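# Move a glass graduated cylinder from cart to bench

## Task

Take one graduated cylinder from the top tray of the cart and leave it standing upright on the work surface of the shelved bench. Every other cylinder must also be upright at the end. Any cylinder that tips over, reaches the floor, drops more than a few centimetres or is struck hard (the glass breaks) means failure. Finish with the gripper released and the arm moved away, because a cylinder held up only by the robot does not count. The robot itself must not tip over or be left leaning.

## Robot and tools

ROBOT. TidyBot++: a mobile base 0.54 m long, 0.50 m wide and 0.38 m tall on four powered casters. It carries a single seven-joint arm with a two-finger gripper. The shoulder sits 0.12 m ahead of the base centre and 0.68 m above the floor. There are two cameras: base_camera on the chassis and wrist_camera, which looks along the hand. The arm starts folded with the hand pointing down, reaching up to 0.08 m past the front of the base. With the hand pointing straight down it can go no higher than about 0.94 m above the floor, and only close to the base.

FRAMES. Base frame: origin on the floor under the base centre, x forward, y left, z up. hand_pose is reported in this frame and marks the point between the finger pads. Its z axis runs out along the fingers and its y axis is the line the fingers close on. The odometry frame is the base frame where the scene began. Heading is positive to the left and runs from -3.142 to 3.142. base_tilt is in degrees, with forward and right lean positive and a fixed bias of about 1 degree.

execute_actions. Argument "actions": a list holding either no action (which only reports state and images) or exactly one. An action may contain:
- "base": exactly one relative move, measured from where the base last reported itself. translate_m is in metres, forward positive, -2 to 2. strafe_m is in metres, left positive, -2 to 2. rotate_rad is in radians, counter-clockwise seen from above positive, -6.3 to 6.3.
- "joints": absolute targets for one arm, keyed by name, in radians. joint_1_rad: any angle; it turns the arm about the vertical, and positive is clockwise seen from above, the reverse of heading. joint_2_rad (shoulder): -2.249 to 2.249. joint_3_rad: any angle. joint_4_rad (elbow): -2.579 to 2.579. joint_5_rad: any angle. joint_6_rad (wrist): -2.099 to 2.099. joint_7_rad: any angle; with the hand down, 1.57 puts the fingers opening to left and right. Joints with any angle go the short way round, so turn them in steps of less than half a turn. gripper_pos runs from 0 (open, about 85 mm gap) to 1 (closed); the gap is about 85 x (1 - gripper_pos) mm. Done tolerances are ±0.039 for joints 1-4, ±0.056 for joints 5-7 and ±0.03 for the gripper.
- "speeds": caps on top speed for this action only. translate_m and strafe_m take 0.05 to 0.5 m/s; rotate_rad takes 0.1 to 1.57 rad/s. The maximum is the default.
Any base move needing more than 8.667 s is refused, and an action lasts at most 15 s. An unknown key or a value outside its range rejects the whole call with no motion. "cameras" is a list of base_camera, wrist_camera or all; leaving it out gives every camera, and [] gives none. A joint or the base left out of an action may still be pushing toward its earlier target.

ARM GEOMETRY. The upper arm is 0.42 m, the forearm 0.31 m and the hand 0.31 m to the hand point. With joint_1_rad = 0, joint_3_rad = 3.14 and joint_5_rad = 0, the arm lies in the base's x-z plane. The angles from vertical, forward positive, are then: upper arm = j2, forearm = j2 - j4, hand = j2 - j4 - j6. Forward reach from the shoulder is the sum of L·sin of each angle; height above the shoulder is the sum of L·cos. Closed fingertips reach about 20 mm beyond the hand point.

OTHER TOOLS. wait: seconds from 0 to 10; it commands nothing and returns state and images. zoom_image: camera (base_camera or wrist_camera) and region [x0, y0, x1, y1] in pixels of that camera's latest image, origin at top-left, no larger than 504 by 504. base_camera images are 644x364 and wrist_camera images (fisheye) are 644x476. read_manual: returns only the licence texts. finished_scene: takes the number of the current scene, ends it for good and reports success, so call it only once the cylinder stands on its own and the gripper is clear.

RESULT LINES. "pictures" lists the cameras in image order. base_status and joint_status report how each motion ended. done: reached, though for the base it only means the wheels turned, which can include slipping. off_target: stopped away from the target and possibly still pushing. contact_stop / time_out: the old target is dropped and the motion holds where it is. not_followed: targets were held back, usually by the self-collision check ("joint command not followed", "cause:"), and may be retried later. limit_stop_at_motor_heat: resend the target. on_its_own lists motion you did not command. motor_effort is a percentage of maximum, with the peak in brackets; readings carry bias and noise. "ARM HIT" means the arm struck the base or itself. MOTOR HOT appears from 60 °C; OVER-TEMPERATURE FAULT at 75 °C, when the arm sinks. A torque fault (joints 1-4: 104.5 N m, joints 5-7: 51.3 N m) freezes the arm and gripper for 10 s and drops the rest of the call, while the base keeps going. If a call reports a stop, later motion calls in the same reply are skipped.

ACCURACY. Friction and load leave the hand a centimetre or two off, more when stretched out or holding something. To correct, send each joint its previous command plus (desired minus measured). Never command a loaded joint to its current reading. Check the true hand position in the images. Odometry drifts by a few centimetres and several degrees over many moves.

AVOID. Lowering a cylinder fast or releasing it above the surface; bumping cylinders, including those left on the tray; hitting the floor with the fingers; driving while the arm is snagged above about 0.8 m, which can tip the robot; pushing sideways on a raised hand; holding a load long enough to overheat. Loose objects may occasionally get nudged by outside pushes. Shorter robot motion time is better.

Each tool is called as name(argument=value, ...) on one line, values as JSON.

## Session

execute_actions(actions=[])

Scene clock: 0.00 s.
base_odometry: x=+0.000 y=+0.000 heading=+0.000 (m, m, rad; odometry frame)
base_tilt: forward=-0.4 right=-0.1 (deg)
base_status: not commanded
joint_positions: joint_1_rad=-0.043 joint_2_rad=-0.341 joint_3_rad=+3.168 joint_4_rad=-2.502 joint_5_rad=-0.001 joint_6_rad=-0.910 joint_7_rad=+1.535 gripper_pos=+0.000
joint_status: not commanded
motor_effort: joint_1_rad=+0 joint_2_rad=-1 joint_3_rad=-1 joint_4_rad=+16 joint_5_rad=+0 joint_6_rad=+1 joint_7_rad=-1 (%)
hand_pose: x=+0.2617 y=+0.0049 z=+0.5931 quat_wxyz=(-0.006, +0.999, -0.010, +0.035) (m; base frame)
pictures: base_camera, wrist_camera
Images, in order (width x height): base_camera 644x364, wrist_camera 644x476.

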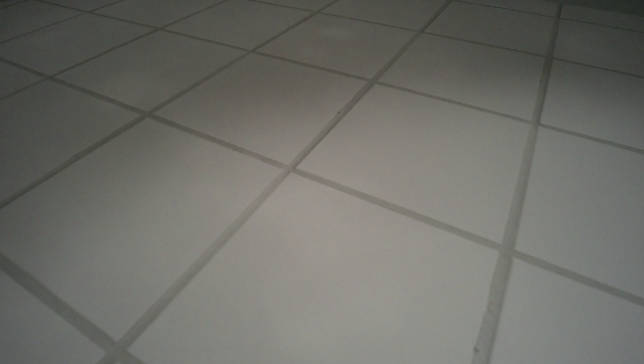

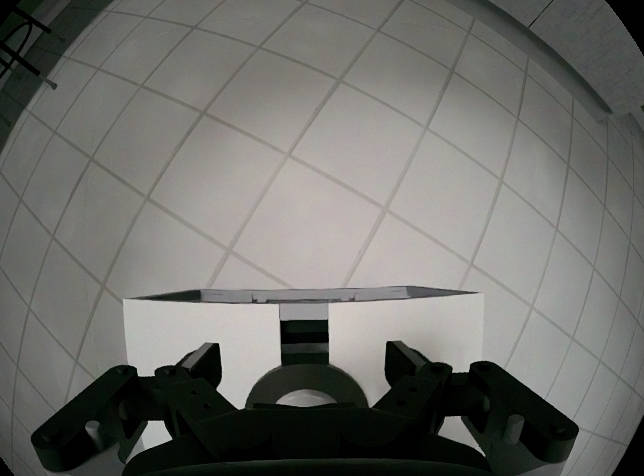

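execute_actions(actions=[{"joints":{"joint_1_rad":0,"joint_4_rad":-2.0,"joint_6_rad":-0.2}}], cameras=["wrist_camera"])

execute_actions(actions=[{"base":{"rotate_rad":-1.57}}], cameras=["wrist_camera"])

execute_actions(actions=[{"base":{"rotate_rad":3.14}}], cameras=["wrist_camera"])

Scene clock: 2.00 s.
base_odometry: x=+0.000 y=+0.000 heading=+0.000 (m, m, rad; odometry frame)
base_tilt: forward=-0.4 right=-0.1 (deg)
base_status: not commanded
joint_positions: joint_1_rad=-0.021 joint_2_rad=-0.341 joint_3_rad=+3.168 joint_4_rad=-2.010 joint_5_rad=-0.001 joint_6_rad=-0.221 joint_7_rad=+1.535 gripper_pos=+0.000
joint_status: all done
motor_effort: joint_1_rad=+0(0) joint_2_rad=-8(8) joint_3_rad=-1(1) joint_4_rad=+24(24) joint_5_rad=+0(0) joint_6_rad=+9(9) joint_7_rad=+0(0) (%)
hand_pose: x=+0.5868 y=-0.0031 z=+0.9498 quat_wxyz=(-0.013, +0.810, -0.019, +0.585) (m; base frame)
pictures: wrist_camera
Images, in order (width x height): wrist_camera 644x476.

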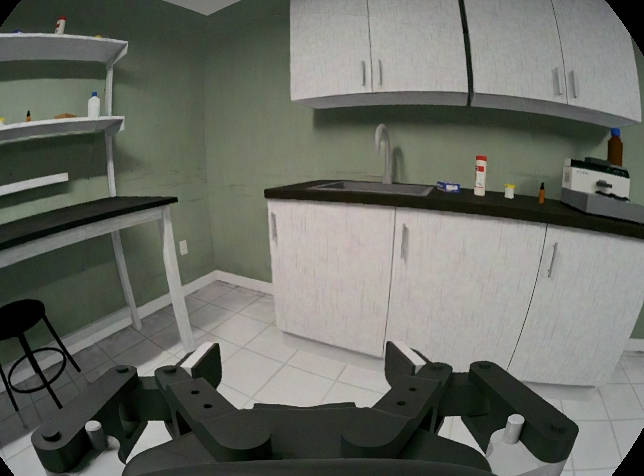

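Scene clock: 4.30 s.
base_odometry: x=+0.000 y=+0.000 heading=-1.570 (m, m, rad; odometry frame)
base_tilt: forward=-0.4 right=-0.1 (deg)
base_status: done
joint_positions: joint_1_rad=-0.012 joint_2_rad=-0.341 joint_3_rad=+3.169 joint_4_rad=-2.010 joint_5_rad=-0.001 joint_6_rad=-0.221 joint_7_rad=+1.535 gripper_pos=+0.000
joint_status: not commanded
motor_effort: joint_1_rad=+0(1) joint_2_rad=-7(9) joint_3_rad=+0(2) joint_4_rad=+24(25) joint_5_rad=+0(0) joint_6_rad=+9(9) joint_7_rad=-1(0) (%)
hand_pose: x=+0.5868 y=-0.0077 z=+0.9498 quat_wxyz=(-0.010, +0.810, -0.023, +0.586) (m; base frame)
pictures: wrist_camera
Images, in order (width x height): wrist_camera 644x476.

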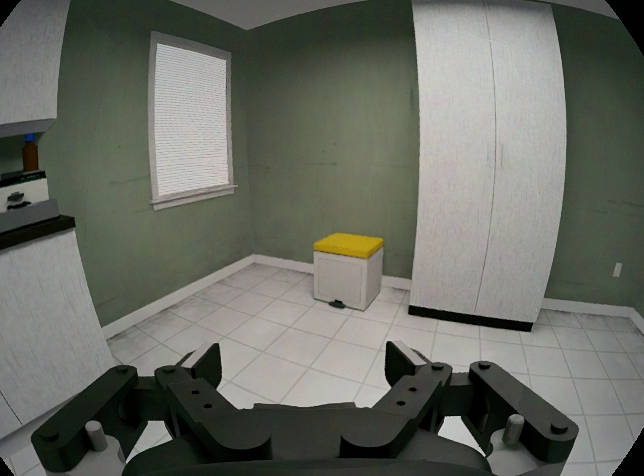

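Scene clock: 7.80 s.
base_odometry: x=+0.000 y=+0.000 heading=+1.570 (m, m, rad; odometry frame)
base_tilt: forward=-0.4 right=-0.1 (deg)
base_status: done
joint_positions: joint_1_rad=-0.009 joint_2_rad=-0.341 joint_3_rad=+3.169 joint_4_rad=-2.010 joint_5_rad=-0.001 joint_6_rad=-0.221 joint_7_rad=+1.535 gripper_pos=+0.000
joint_status: not commanded
motor_effort: joint_1_rad=+0(1) joint_2_rad=-8(9) joint_3_rad=-1(2) joint_4_rad=+24(24) joint_5_rad=+0(0) joint_6_rad=+8(9) joint_7_rad=-1(1) (%)
hand_pose: x=+0.5868 y=-0.0090 z=+0.9498 quat_wxyz=(-0.010, +0.810, -0.024, +0.586) (m; base frame)
pictures: wrist_camera
Images, in order (width x height): wrist_camera 644x476.

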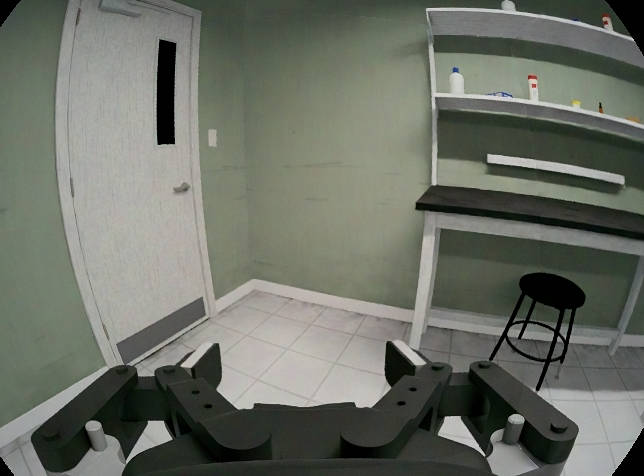

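Cart must be behind.

execute_actions(actions=[{"base":{"rotate_rad":1.4}}])

Scene clock: 10.03 s.
base_odometry: x=+0.000 y=+0.000 heading=+2.969 (m, m, rad; odometry frame)
base_tilt: forward=-0.4 right=-0.1 (deg)
base_status: done
joint_positions: joint_1_rad=-0.008 joint_2_rad=-0.341 joint_3_rad=+3.168 joint_4_rad=-2.010 joint_5_rad=-0.001 joint_6_rad=-0.221 joint_7_rad=+1.535 gripper_pos=+0.000
joint_status: not commanded
motor_effort: joint_1_rad=+0(2) joint_2_rad=-7(9) joint_3_rad=+0(2) joint_4_rad=+24(24) joint_5_rad=+0(0) joint_6_rad=+9(9) joint_7_rad=-1(0) (%)
hand_pose: x=+0.5868 y=-0.0086 z=+0.9498 quat_wxyz=(-0.010, +0.810, -0.024, +0.586) (m; base frame)
pictures: base_camera, wrist_camera
Images, in order (width x height): base_camera 644x364, wrist_camera 644x476.

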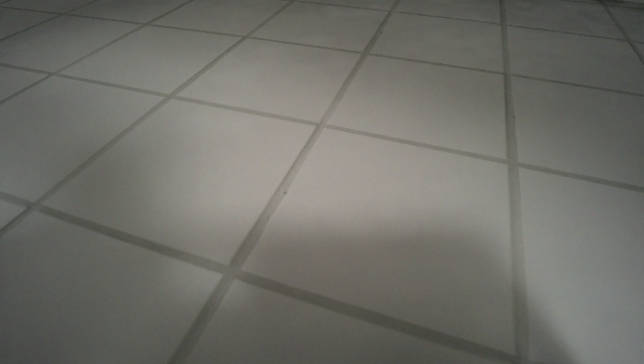

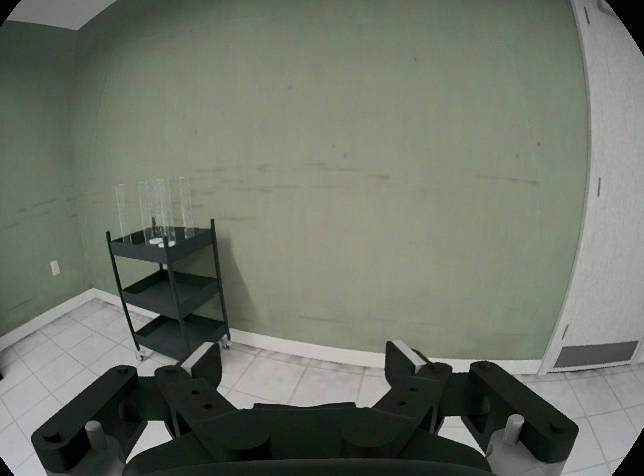

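execute_actions(actions=[{"base":{"rotate_rad":0.47},"joints":{"joint_2_rad":-0.34,"joint_4_rad":-2.2,"joint_6_rad":0.2}}], cameras=[])

execute_actions(actions=[{"base":{"translate_m":0.7}}])

Scene clock: 11.80 s.
base_odometry: x=+0.000 y=+0.000 heading=-2.844 (m, m, rad; odometry frame)
base_tilt: forward=-0.4 right=-0.1 (deg)
base_status: done
joint_positions: joint_1_rad=-0.008 joint_2_rad=-0.341 joint_3_rad=+3.167 joint_4_rad=-2.187 joint_5_rad=-0.001 joint_6_rad=+0.175 joint_7_rad=+1.535 gripper_pos=+0.000
joint_status: all done
motor_effort: joint_1_rad=+0(2) joint_2_rad=-7(8) joint_3_rad=+1(1) joint_4_rad=+24(25) joint_5_rad=+0(0) joint_6_rad=+9(9) joint_7_rad=+0(0) (%)
hand_pose: x=+0.5907 y=-0.0085 z=+0.9620 quat_wxyz=(-0.010, +0.741, -0.022, +0.671) (m; base frame)
pictures: none
No camera images: the call's "cameras" was empty. Leave "cameras" out to get every camera's image.

Scene clock: 14.57 s.
base_odometry: x=-0.669 y=-0.206 heading=-2.843 (m, m, rad; odometry frame)
base_tilt: forward=-0.4 right=-0.1 (deg)
base_status: done
joint_positions: joint_1_rad=-0.008 joint_2_rad=-0.339 joint_3_rad=+3.167 joint_4_rad=-2.188 joint_5_rad=-0.001 joint_6_rad=+0.176 joint_7_rad=+1.535 gripper_pos=+0.000
joint_status: not commanded
motor_effort: joint_1_rad=-1(0) joint_2_rad=-7(10) joint_3_rad=-1(0) joint_4_rad=+24(25) joint_5_rad=+0(0) joint_6_rad=+9(9) joint_7_rad=+0(0) (%)
hand_pose: x=+0.5912 y=-0.0085 z=+0.9605 quat_wxyz=(-0.010, +0.742, -0.022, +0.670) (m; base frame)
pictures: base_camera, wrist_camera
Images, in order (width x height): base_camera 644x364, wrist_camera 644x476.

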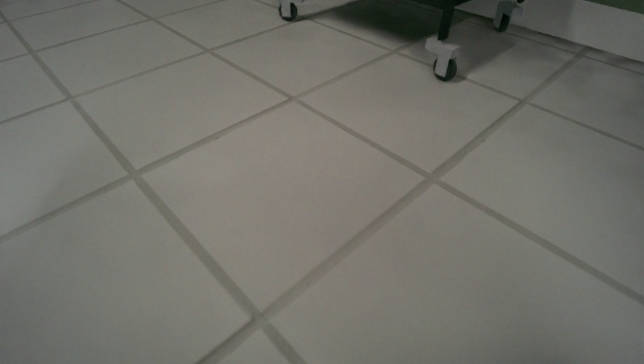

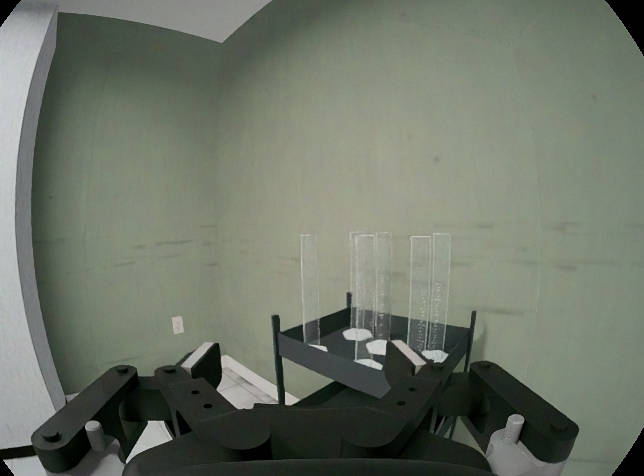

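execute_actions(actions=[{"base":{"translate_m":-0.1},"joints":{"joint_1_rad":0.005,"joint_2_rad":0.5,"joint_3_rad":3.14,"joint_4_rad":-1.65,"joint_6_rad":0.6,"joint_7_rad":1.57}}])

Scene clock: 17.27 s.
base_odometry: x=-0.573 y=-0.177 heading=-2.843 (m, m, rad; odometry frame)
base_tilt: forward=-0.4 right=-0.2 (deg)
base_status: done
joint_positions: joint_1_rad=-0.008 joint_2_rad=+0.498 joint_3_rad=+3.160 joint_4_rad=-1.668 joint_5_rad=-0.001 joint_6_rad=+0.572 joint_7_rad=+1.542 gripper_pos=+0.000
joint_status: all done
motor_effort: joint_1_rad=+0(0) joint_2_rad=-33(34) joint_3_rad=-1(1) joint_4_rad=+21(24) joint_5_rad=+0(0) joint_6_rad=+9(10) joint_7_rad=-1(0) (%)
hand_pose: x=+0.8917 y=-0.0037 z=+0.8683 quat_wxyz=(-0.004, +0.715, -0.011, +0.699) (m; base frame)
pictures: base_camera, wrist_camera
Images, in order (width x height): base_camera 644x364, wrist_camera 644x476.

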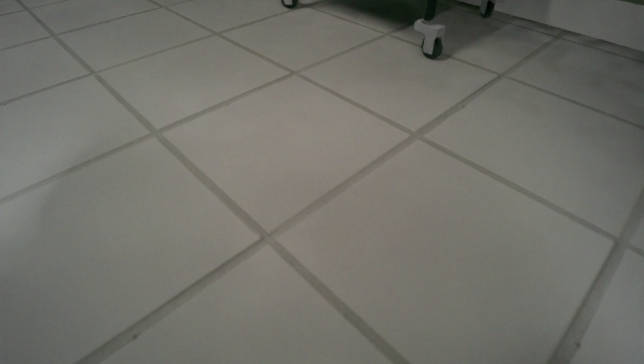

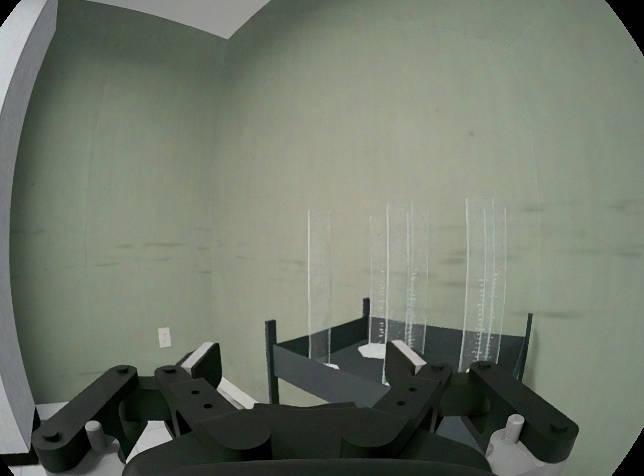

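execute_actions(actions=[{"base":{"translate_m":0.27},"speeds":{"translate_m":0.2}}], cameras=["wrist_camera"])

Scene clock: 19.63 s.
base_odometry: x=-0.832 y=-0.256 heading=-2.842 (m, m, rad; odometry frame)
base_tilt: forward=-0.4 right=-0.1 (deg)
base_status: done
joint_positions: joint_1_rad=-0.008 joint_2_rad=+0.499 joint_3_rad=+3.159 joint_4_rad=-1.664 joint_5_rad=-0.001 joint_6_rad=+0.574 joint_7_rad=+1.542 gripper_pos=+0.000
joint_status: not commanded
motor_effort: joint_1_rad=+0(1) joint_2_rad=-33(35) joint_3_rad=+0(0) joint_4_rad=+21(24) joint_5_rad=+0(0) joint_6_rad=+9(10) joint_7_rad=+0(1) (%)
hand_pose: x=+0.8926 y=-0.0030 z=+0.8704 quat_wxyz=(-0.005, +0.713, -0.011, +0.701) (m; base frame)
pictures: wrist_camera
Images, in order (width x height): wrist_camera 644x476.

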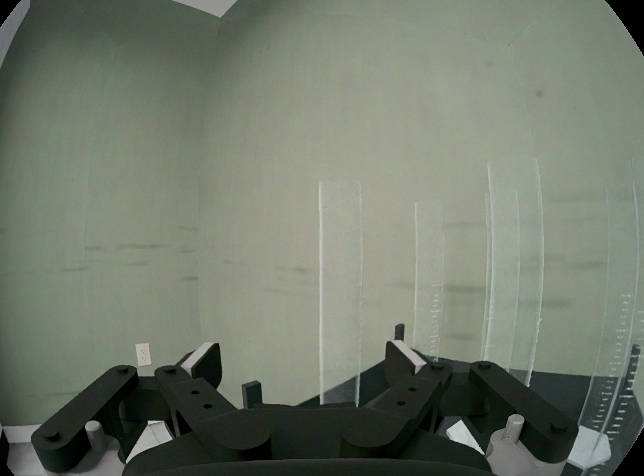

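execute_actions(actions=[{"base":{"strafe_m":-0.024},"speeds":{"strafe_m":0.08}}], cameras=[])

execute_actions(actions=[{"base":{"translate_m":0.11},"speeds":{"translate_m":0.1}}], cameras=["wrist_camera"])

Scene clock: 20.67 s.
base_odometry: x=-0.839 y=-0.233 heading=-2.842 (m, m, rad; odometry frame)
base_tilt: forward=-0.4 right=-0.1 (deg)
base_status: done
joint_positions: joint_1_rad=-0.001 joint_2_rad=+0.499 joint_3_rad=+3.154 joint_4_rad=-1.664 joint_5_rad=-0.001 joint_6_rad=+0.574 joint_7_rad=+1.542 gripper_pos=+0.000
joint_status: not commanded
motor_effort: joint_1_rad=+0(3) joint_2_rad=-32(34) joint_3_rad=+0(2) joint_4_rad=+21(22) joint_5_rad=+0(0) joint_6_rad=+9(9) joint_7_rad=+0(0) (%)
hand_pose: x=+0.8926 y=-0.0054 z=+0.8705 quat_wxyz=(-0.005, +0.713, -0.012, +0.701) (m; base frame)
pictures: none
No camera images: the call's "cameras" was empty. Leave "cameras" out to get every camera's image.

Scene clock: 22.33 s.
base_odometry: x=-0.944 y=-0.266 heading=-2.842 (m, m, rad; odometry frame)
base_tilt: forward=-0.4 right=-0.1 (deg)
base_status: done
joint_positions: joint_1_rad=-0.001 joint_2_rad=+0.500 joint_3_rad=+3.154 joint_4_rad=-1.662 joint_5_rad=-0.001 joint_6_rad=+0.575 joint_7_rad=+1.542 gripper_pos=+0.000
joint_status: not commanded
motor_effort: joint_1_rad=+0(1) joint_2_rad=-33(35) joint_3_rad=+0(0) joint_4_rad=+21(23) joint_5_rad=+0(0) joint_6_rad=+9(9) joint_7_rad=+0(1) (%)
hand_pose: x=+0.8929 y=-0.0054 z=+0.8709 quat_wxyz=(-0.005, +0.713, -0.012, +0.701) (m; base frame)
pictures: wrist_camera
Images, in order (width x height): wrist_camera 644x476.

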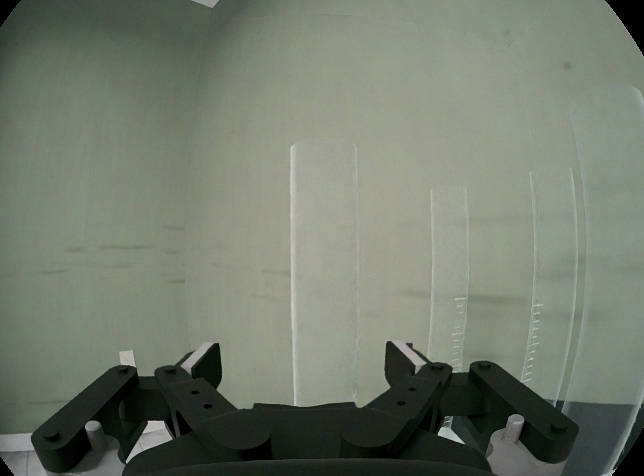

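execute_actions(actions=[{"base":{"strafe_m":-0.008},"speeds":{"strafe_m":0.05}}], cameras=[])

execute_actions(actions=[{"base":{"translate_m":0.055},"speeds":{"translate_m":0.06}}], cameras=["wrist_camera"])

Scene clock: 23.10 s.
base_odometry: x=-0.947 y=-0.258 heading=-2.842 (m, m, rad; odometry frame)
base_tilt: forward=-0.4 right=-0.1 (deg)
base_status: done
joint_positions: joint_1_rad=+0.001 joint_2_rad=+0.500 joint_3_rad=+3.153 joint_4_rad=-1.662 joint_5_rad=-0.001 joint_6_rad=+0.575 joint_7_rad=+1.542 gripper_pos=+0.000
joint_status: not commanded
motor_effort: joint_1_rad=+0(3) joint_2_rad=-32(34) joint_3_rad=-1(2) joint_4_rad=+21(22) joint_5_rad=+0(1) joint_6_rad=+9(10) joint_7_rad=+0(0) (%)
hand_pose: x=+0.8929 y=-0.0062 z=+0.8709 quat_wxyz=(-0.005, +0.713, -0.013, +0.701) (m; base frame)
pictures: none
No camera images: the call's "cameras" was empty. Leave "cameras" out to get every camera's image.

Scene clock: 24.50 s.
base_odometry: x=-0.999 y=-0.274 heading=-2.842 (m, m, rad; odometry frame)
base_tilt: forward=-0.4 right=-0.1 (deg)
base_status: done
joint_positions: joint_1_rad=+0.001 joint_2_rad=+0.500 joint_3_rad=+3.153 joint_4_rad=-1.662 joint_5_rad=-0.001 joint_6_rad=+0.575 joint_7_rad=+1.542 gripper_pos=+0.000
joint_status: not commanded
motor_effort: joint_1_rad=+0(3) joint_2_rad=-33(35) joint_3_rad=-1(2) joint_4_rad=+21(22) joint_5_rad=+0(1) joint_6_rad=+9(10) joint_7_rad=+0(0) (%)
hand_pose: x=+0.8930 y=-0.0062 z=+0.8709 quat_wxyz=(-0.005, +0.713, -0.013, +0.702) (m; base frame)
pictures: wrist_camera
Images, in order (width x height): wrist_camera 644x476.

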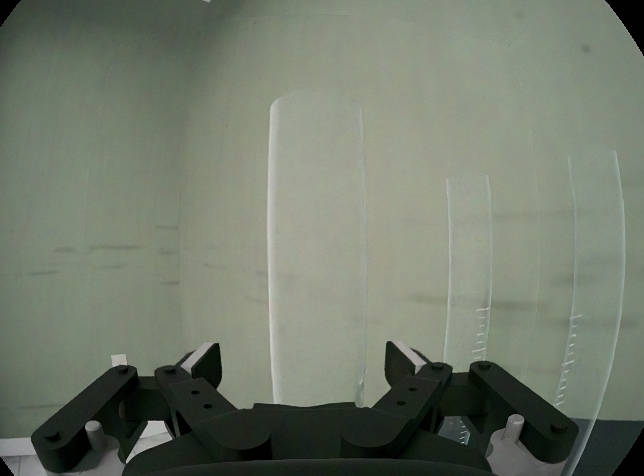

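execute_actions(actions=[{"joints":{"gripper_pos":0.65}}], cameras=["wrist_camera"])

Scene clock: 25.57 s.
base_odometry: x=-0.999 y=-0.274 heading=-2.842 (m, m, rad; odometry frame)
base_tilt: forward=-0.4 right=-0.2 (deg)
base_status: not commanded
joint_positions: joint_1_rad=+0.001 joint_2_rad=+0.500 joint_3_rad=+3.153 joint_4_rad=-1.662 joint_5_rad=-0.001 joint_6_rad=+0.576 joint_7_rad=+1.542 gripper_pos=+0.547
joint_status: gripper_pos off_target (ended at +0.547, target +0.650)
motor_effort: joint_1_rad=-1(1) joint_2_rad=-33(35) joint_3_rad=+0(2) joint_4_rad=+22(23) joint_5_rad=+0(1) joint_6_rad=+10(11) joint_7_rad=-1(0) (%)
hand_pose: x=+0.8931 y=-0.0062 z=+0.8708 quat_wxyz=(-0.004, +0.713, -0.013, +0.701) (m; base frame)
pictures: wrist_camera
Images, in order (width x height): wrist_camera 644x476.

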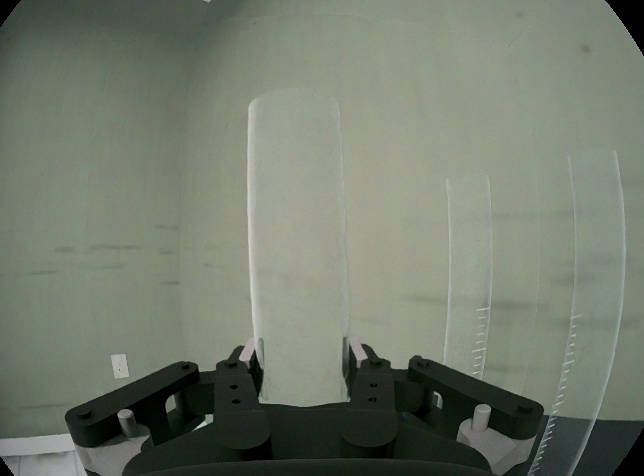

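execute_actions(actions=[{"joints":{"gripper_pos":0.75,"joint_2_rad":0.45,"joint_4_rad":-1.52,"joint_6_rad":0.42}}], cameras=[])

execute_actions(actions=[{"joints":{"joint_2_rad":0.38,"joint_4_rad":-1.33,"joint_6_rad":0.16}}], cameras=[])

execute_actions(actions=[{"joints":{"joint_2_rad":0.28,"joint_4_rad":-1.13,"joint_6_rad":-0.12}}])

Scene clock: 26.87 s.
base_odometry: x=-0.999 y=-0.274 heading=-2.842 (m, m, rad; odometry frame)
base_tilt: forward=-0.4 right=-0.1 (deg)
base_status: not commanded
joint_positions: joint_1_rad=+0.001 joint_2_rad=+0.468 joint_3_rad=+3.153 joint_4_rad=-1.543 joint_5_rad=-0.001 joint_6_rad=+0.435 joint_7_rad=+1.542 gripper_pos=+0.547
joint_status: gripper_pos off_target (ended at +0.547, target +0.750); the others done
motor_effort: joint_1_rad=+0(1) joint_2_rad=-35(38) joint_3_rad=+0(0) joint_4_rad=+25(26) joint_5_rad=+0(0) joint_6_rad=+11(12) joint_7_rad=+0(1) (%)
hand_pose: x=+0.9044 y=-0.0062 z=+0.9217 quat_wxyz=(-0.005, +0.709, -0.013, +0.705) (m; base frame)
pictures: none
No camera images: the call's "cameras" was empty. Leave "cameras" out to get every camera's image.

Scene clock: 28.10 s.
base_odometry: x=-0.999 y=-0.274 heading=-2.842 (m, m, rad; odometry frame)
base_tilt: forward=-0.4 right=-0.1 (deg)
base_status: not commanded
joint_positions: joint_1_rad=+0.001 joint_2_rad=+0.392 joint_3_rad=+3.153 joint_4_rad=-1.350 joint_5_rad=-0.001 joint_6_rad=+0.175 joint_7_rad=+1.542 gripper_pos=+0.547
joint_status: all done
motor_effort: joint_1_rad=+0(0) joint_2_rad=-34(39) joint_3_rad=-1(1) joint_4_rad=+27(27) joint_5_rad=+0(0) joint_6_rad=+12(12) joint_7_rad=+0(1) (%)
hand_pose: x=+0.9009 y=-0.0061 z=+1.0179 quat_wxyz=(-0.005, +0.706, -0.013, +0.708) (m; base frame)
pictures: none
No camera images: the call's "cameras" was empty. Leave "cameras" out to get every camera's image.

Scene clock: 29.63 s.
base_odometry: x=-0.999 y=-0.274 heading=-2.842 (m, m, rad; odometry frame)
base_tilt: forward=-0.4 right=-0.2 (deg)
base_status: not commanded
joint_positions: joint_1_rad=+0.001 joint_2_rad=+0.290 joint_3_rad=+3.153 joint_4_rad=-1.148 joint_5_rad=-0.001 joint_6_rad=-0.106 joint_7_rad=+1.542 gripper_pos=+0.547
joint_status: all done
motor_effort: joint_1_rad=+0(0) joint_2_rad=-31(38) joint_3_rad=-1(0) joint_4_rad=+27(29) joint_5_rad=+0(0) joint_6_rad=+11(13) joint_7_rad=+0(0) (%)
hand_pose: x=+0.8621 y=-0.0058 z=+1.1353 quat_wxyz=(-0.005, +0.697, -0.013, +0.717) (m; base frame)
pictures: base_camera, wrist_camera
Images, in order (width x height): base_camera 644x364, wrist_camera 644x476.

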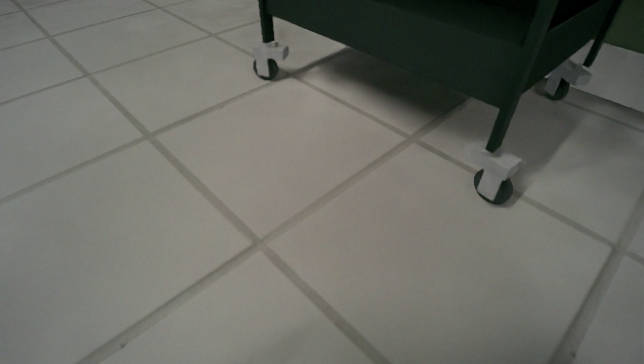

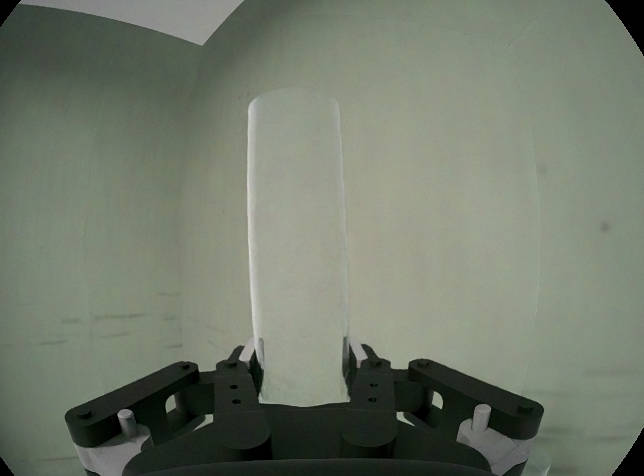

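execute_actions(actions=[{"base":{"translate_m":-0.95},"speeds":{"translate_m":0.3}}], cameras=[])

execute_actions(actions=[{"base":{"rotate_rad":-2.22},"speeds":{"rotate_rad":0.6}}])

Scene clock: 34.03 s.
base_odometry: x=-0.091 y=+0.006 heading=-2.842 (m, m, rad; odometry frame)
base_tilt: forward=-0.4 right=-0.1 (deg)
base_status: done
joint_positions: joint_1_rad=+0.001 joint_2_rad=+0.292 joint_3_rad=+3.152 joint_4_rad=-1.148 joint_5_rad=-0.001 joint_6_rad=-0.109 joint_7_rad=+1.543 gripper_pos=+0.547
joint_status: not commanded
motor_effort: joint_1_rad=+0(2) joint_2_rad=-31(34) joint_3_rad=+0(1) joint_4_rad=+27(28) joint_5_rad=+0(0) joint_6_rad=+11(11) joint_7_rad=+0(0) (%)
hand_pose: x=+0.8631 y=-0.0055 z=+1.1325 quat_wxyz=(-0.005, +0.699, -0.013, +0.715) (m; base frame)
pictures: none
No camera images: the call's "cameras" was empty. Leave "cameras" out to get every camera's image.

Scene clock: 38.60 s.
base_odometry: x=-0.091 y=+0.006 heading=+1.221 (m, m, rad; odometry frame)
base_tilt: forward=-0.4 right=-0.1 (deg)
base_status: done
joint_positions: joint_1_rad=+0.009 joint_2_rad=+0.292 joint_3_rad=+3.143 joint_4_rad=-1.148 joint_5_rad=-0.001 joint_6_rad=-0.109 joint_7_rad=+1.543 gripper_pos=+0.547
joint_status: not commanded
motor_effort: joint_1_rad=+0(5) joint_2_rad=-31(32) joint_3_rad=+0(4) joint_4_rad=+27(27) joint_5_rad=+0(0) joint_6_rad=+11(11) joint_7_rad=-1(0) (%)
hand_pose: x=+0.8630 y=-0.0062 z=+1.1325 quat_wxyz=(-0.007, +0.699, -0.014, +0.715) (m; base frame)
pictures: base_camera, wrist_camera
Images, in order (width x height): base_camera 644x364, wrist_camera 644x476.

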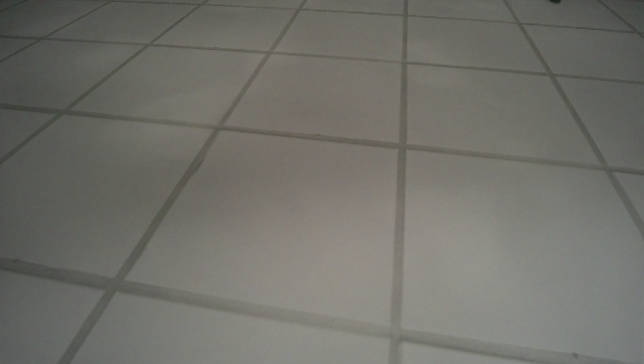

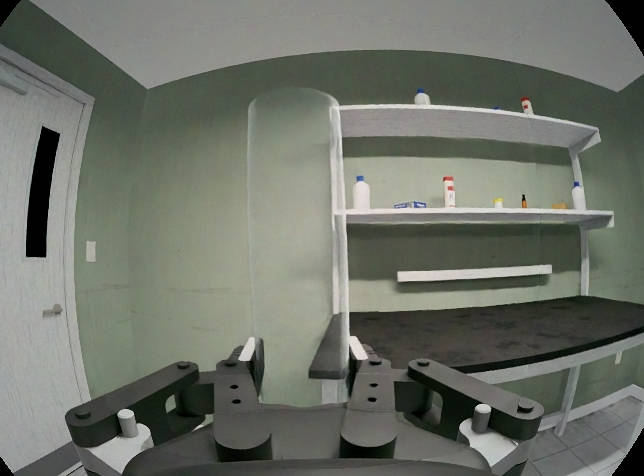

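execute_actions(actions=[{"base":{"rotate_rad":-0.16},"speeds":{"rotate_rad":0.4}}], cameras=[])

execute_actions(actions=[{"base":{"strafe_m":-0.4},"speeds":{"strafe_m":0.25}}])

Scene clock: 40.07 s.
base_odometry: x=-0.091 y=+0.006 heading=+1.061 (m, m, rad; odometry frame)
base_tilt: forward=-0.4 right=-0.2 (deg)
base_status: done
joint_positions: joint_1_rad=+0.011 joint_2_rad=+0.292 joint_3_rad=+3.145 joint_4_rad=-1.148 joint_5_rad=-0.001 joint_6_rad=-0.109 joint_7_rad=+1.543 gripper_pos=+0.547
joint_status: not commanded
motor_effort: joint_1_rad=+0(5) joint_2_rad=-31(31) joint_3_rad=+0(4) joint_4_rad=+27(27) joint_5_rad=+0(0) joint_6_rad=+11(11) joint_7_rad=+0(0) (%)
hand_pose: x=+0.8630 y=-0.0090 z=+1.1325 quat_wxyz=(-0.005, +0.699, -0.015, +0.715) (m; base frame)
pictures: none
No camera images: the call's "cameras" was empty. Leave "cameras" out to get every camera's image.

Scene clock: 42.53 s.
base_odometry: x=+0.258 y=-0.190 heading=+1.060 (m, m, rad; odometry frame)
base_tilt: forward=-0.4 right=-0.1 (deg)
base_status: done
joint_positions: joint_1_rad=+0.008 joint_2_rad=+0.292 joint_3_rad=+3.145 joint_4_rad=-1.148 joint_5_rad=-0.001 joint_6_rad=-0.109 joint_7_rad=+1.543 gripper_pos=+0.547
joint_status: not commanded
motor_effort: joint_1_rad=+0(4) joint_2_rad=-31(32) joint_3_rad=-1(3) joint_4_rad=+27(28) joint_5_rad=+0(0) joint_6_rad=+11(12) joint_7_rad=-1(1) (%)
hand_pose: x=+0.8631 y=-0.0067 z=+1.1325 quat_wxyz=(-0.006, +0.699, -0.014, +0.715) (m; base frame)
pictures: base_camera, wrist_camera
Images, in order (width x height): base_camera 644x364, wrist_camera 644x476.

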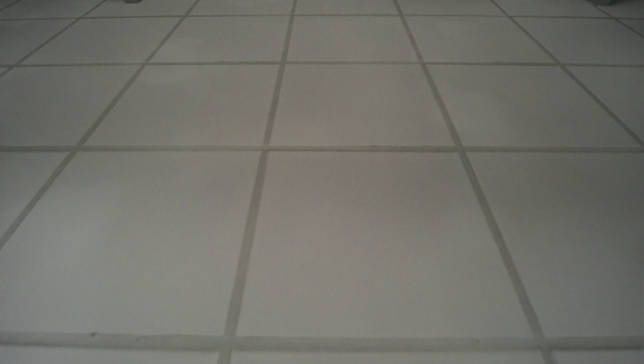

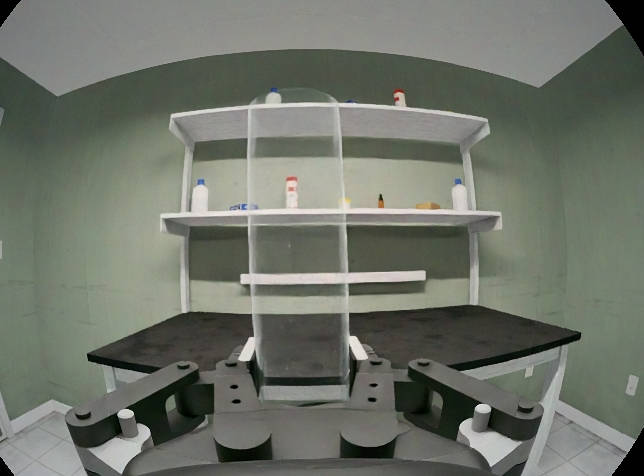

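execute_actions(actions=[{"base":{"translate_m":0.35},"joints":{"joint_2_rad":0.24,"joint_4_rad":-1.03,"joint_6_rad":-0.27},"speeds":{"translate_m":0.25}}])

Scene clock: 45.03 s.
base_odometry: x=+0.429 y=+0.115 heading=+1.060 (m, m, rad; odometry frame)
base_tilt: forward=-0.4 right=-0.1 (deg)
base_status: done
joint_positions: joint_1_rad=+0.008 joint_2_rad=+0.256 joint_3_rad=+3.145 joint_4_rad=-1.052 joint_5_rad=-0.001 joint_6_rad=-0.258 joint_7_rad=+1.543 gripper_pos=+0.547
joint_status: all done
motor_effort: joint_1_rad=+0(2) joint_2_rad=-29(32) joint_3_rad=-1(1) joint_4_rad=+26(29) joint_5_rad=+0(0) joint_6_rad=+11(11) joint_7_rad=+0(0) (%)
hand_pose: x=+0.8406 y=-0.0064 z=+1.1719 quat_wxyz=(-0.006, +0.705, -0.014, +0.709) (m; base frame)
pictures: base_camera, wrist_camera
Images, in order (width x height): base_camera 644x364, wrist_camera 644x476.

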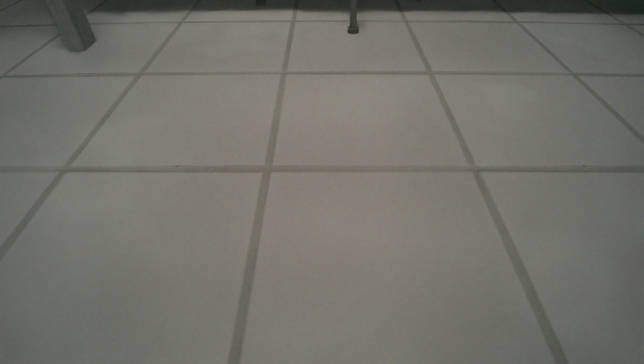

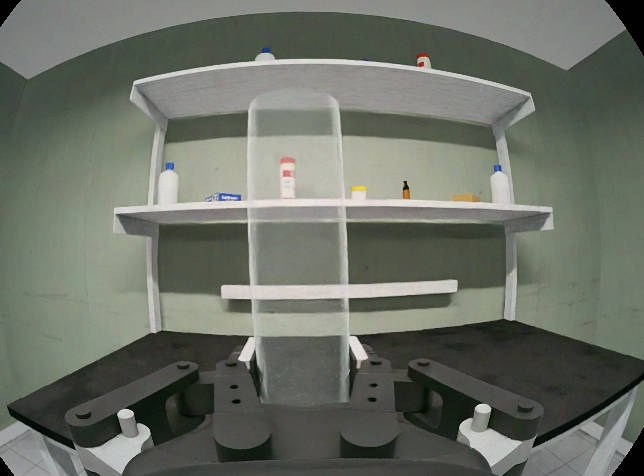

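execute_actions(actions=[{"base":{"translate_m":0.28},"speeds":{"translate_m":0.15}}], cameras=["wrist_camera"])

execute_actions(actions=[{"joints":{"joint_2_rad":0.26,"joint_4_rad":-1.12,"joint_6_rad":-0.17}}], cameras=["wrist_camera"])

Scene clock: 47.90 s.
base_odometry: x=+0.566 y=+0.360 heading=+1.060 (m, m, rad; odometry frame)
base_tilt: forward=-0.4 right=-0.1 (deg)
base_status: done
joint_positions: joint_1_rad=+0.008 joint_2_rad=+0.256 joint_3_rad=+3.145 joint_4_rad=-1.052 joint_5_rad=-0.001 joint_6_rad=-0.259 joint_7_rad=+1.543 gripper_pos=+0.547
joint_status: not commanded
motor_effort: joint_1_rad=+0(2) joint_2_rad=-29(32) joint_3_rad=+1(1) joint_4_rad=+26(28) joint_5_rad=+0(0) joint_6_rad=+10(12) joint_7_rad=+0(0) (%)
hand_pose: x=+0.8406 y=-0.0064 z=+1.1717 quat_wxyz=(-0.006, +0.706, -0.014, +0.708) (m; base frame)
pictures: wrist_camera
Images, in order (width x height): wrist_camera 644x476.

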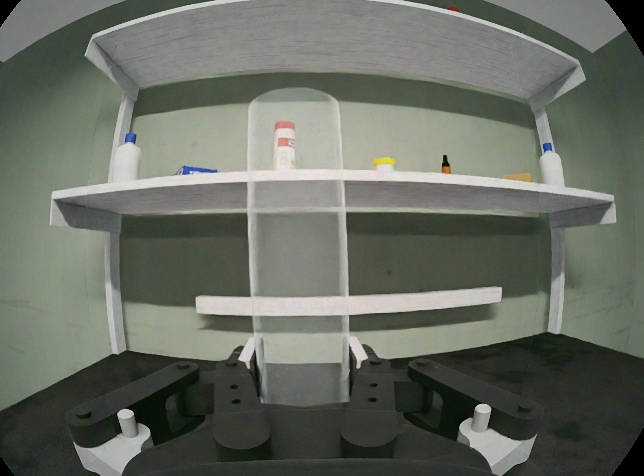

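Scene clock: 48.87 s.
base_odometry: x=+0.566 y=+0.360 heading=+1.060 (m, m, rad; odometry frame)
base_tilt: forward=-0.4 right=-0.1 (deg)
base_status: not commanded
joint_positions: joint_1_rad=+0.008 joint_2_rad=+0.272 joint_3_rad=+3.145 joint_4_rad=-1.124 joint_5_rad=-0.001 joint_6_rad=-0.211 joint_7_rad=+1.543 gripper_pos=+0.547
joint_status: all done
motor_effort: joint_1_rad=-1(0) joint_2_rad=-30(32) joint_3_rad=-1(1) joint_4_rad=+27(28) joint_5_rad=+0(0) joint_6_rad=+11(12) joint_7_rad=+0(0) (%)
hand_pose: x=+0.8526 y=-0.0066 z=+1.1307 quat_wxyz=(-0.006, +0.720, -0.014, +0.694) (m; base frame)
pictures: wrist_camera
Images, in order (width x height): wrist_camera 644x476.

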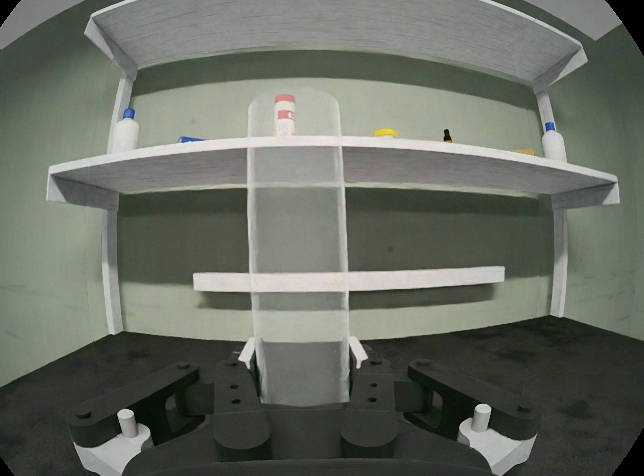

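execute_actions(actions=[{"joints":{"joint_4_rad":-1.165,"joint_6_rad":-0.11}}], cameras=["wrist_camera"])

Scene clock: 49.80 s.
base_odometry: x=+0.566 y=+0.360 heading=+1.060 (m, m, rad; odometry frame)
base_tilt: forward=-0.4 right=-0.1 (deg)
base_status: not commanded
joint_positions: joint_1_rad=+0.008 joint_2_rad=+0.273 joint_3_rad=+3.145 joint_4_rad=-1.166 joint_5_rad=-0.001 joint_6_rad=-0.149 joint_7_rad=+1.543 gripper_pos=+0.547
joint_status: all done
motor_effort: joint_1_rad=+0(1) joint_2_rad=-31(31) joint_3_rad=+0(1) joint_4_rad=+27(28) joint_5_rad=+0(0) joint_6_rad=+11(13) joint_7_rad=+0(0) (%)
hand_pose: x=+0.8553 y=-0.0066 z=+1.1229 quat_wxyz=(-0.006, +0.713, -0.014, +0.701) (m; base frame)
pictures: wrist_camera
Images, in order (width x height): wrist_camera 644x476.

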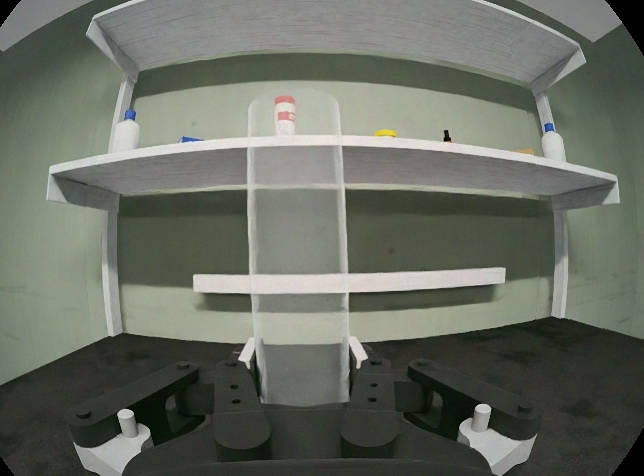

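No contact yet; down ~2 cm.

execute_actions(actions=[{"joints":{"joint_4_rad":-1.23,"joint_6_rad":-0.045}}], cameras=[])

Scene clock: 50.70 s.
base_odometry: x=+0.566 y=+0.360 heading=+1.060 (m, m, rad; odometry frame)
base_tilt: forward=-0.4 right=-0.1 (deg)
base_status: not commanded
joint_positions: joint_1_rad=+0.008 joint_2_rad=+0.264 joint_3_rad=+3.145 joint_4_rad=-1.213 joint_5_rad=-0.001 joint_6_rad=-0.073 joint_7_rad=+1.543 gripper_pos=+0.547
joint_status: all done
motor_effort: joint_1_rad=+0(0) joint_2_rad=-27(31) joint_3_rad=+0(0) joint_4_rad=+24(28) joint_5_rad=+0(0) joint_6_rad=+9(12) joint_7_rad=+0(0) (%)
hand_pose: x=+0.8531 y=-0.0067 z=+1.1235 quat_wxyz=(-0.006, +0.700, -0.014, +0.714) (m; base frame)
pictures: none
No camera images: the call's "cameras" was empty. Leave "cameras" out to get every camera's image.

Contact (efforts dropped, j2 pushed up). Release and back off.

execute_actions(actions=[{"joints":{"gripper_pos":0}}], cameras=["wrist_camera"])

execute_actions(actions=[{"base":{"translate_m":-0.5},"speeds":{"translate_m":0.25}}])

Scene clock: 51.80 s.
base_odometry: x=+0.566 y=+0.360 heading=+1.060 (m, m, rad; odometry frame)
base_tilt: forward=-0.4 right=-0.2 (deg)
base_status: not commanded
joint_positions: joint_1_rad=+0.008 joint_2_rad=+0.264 joint_3_rad=+3.145 joint_4_rad=-1.213 joint_5_rad=-0.001 joint_6_rad=-0.073 joint_7_rad=+1.543 gripper_pos=+0.000
joint_status: all done
motor_effort: joint_1_rad=+0(1) joint_2_rad=-28(28) joint_3_rad=+0(0) joint_4_rad=+24(25) joint_5_rad=+0(0) joint_6_rad=+9(10) joint_7_rad=-1(0) (%)
hand_pose: x=+0.8531 y=-0.0067 z=+1.1236 quat_wxyz=(-0.006, +0.700, -0.014, +0.714) (m; base frame)
pictures: wrist_camera
Images, in order (width x height): wrist_camera 644x476.

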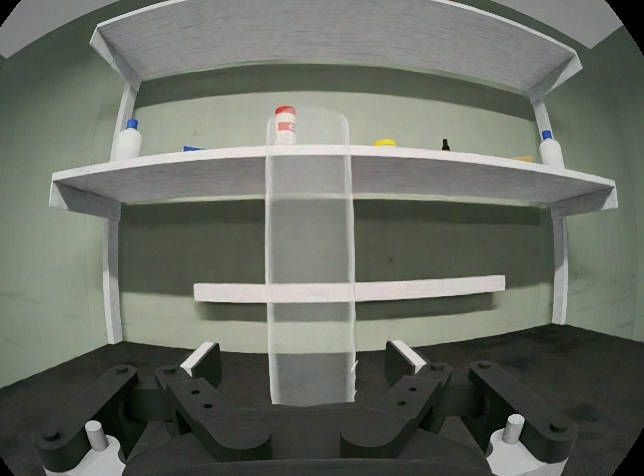

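Scene clock: 54.70 s.
base_odometry: x=+0.321 y=-0.076 heading=+1.059 (m, m, rad; odometry frame)
base_tilt: forward=-0.4 right=-0.1 (deg)
base_status: done
joint_positions: joint_1_rad=+0.008 joint_2_rad=+0.259 joint_3_rad=+3.145 joint_4_rad=-1.216 joint_5_rad=-0.001 joint_6_rad=-0.070 joint_7_rad=+1.543 gripper_pos=+0.000
joint_status: not commanded
motor_effort: joint_1_rad=+0(1) joint_2_rad=-27(31) joint_3_rad=-1(1) joint_4_rad=+24(26) joint_5_rad=+0(0) joint_6_rad=+9(10) joint_7_rad=+0(0) (%)
hand_pose: x=+0.8507 y=-0.0066 z=+1.1267 quat_wxyz=(-0.006, +0.698, -0.014, +0.716) (m; base frame)
pictures: base_camera, wrist_camera
Images, in order (width x height): base_camera 644x364, wrist_camera 644x476.

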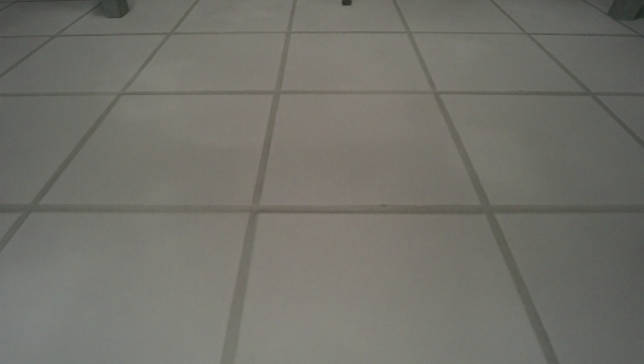

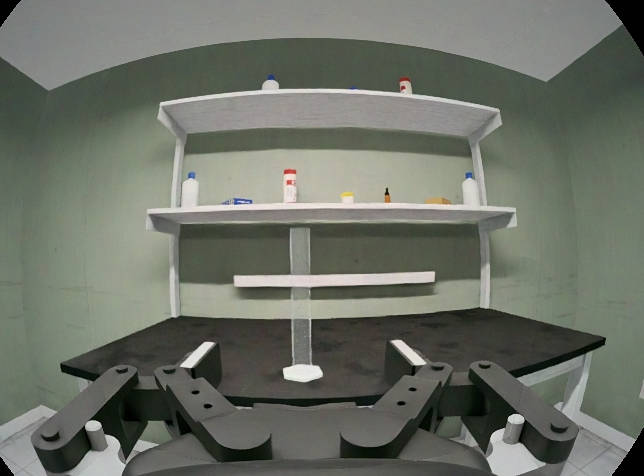

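finished_scene(scene=1)

The scene is finished: the task was done.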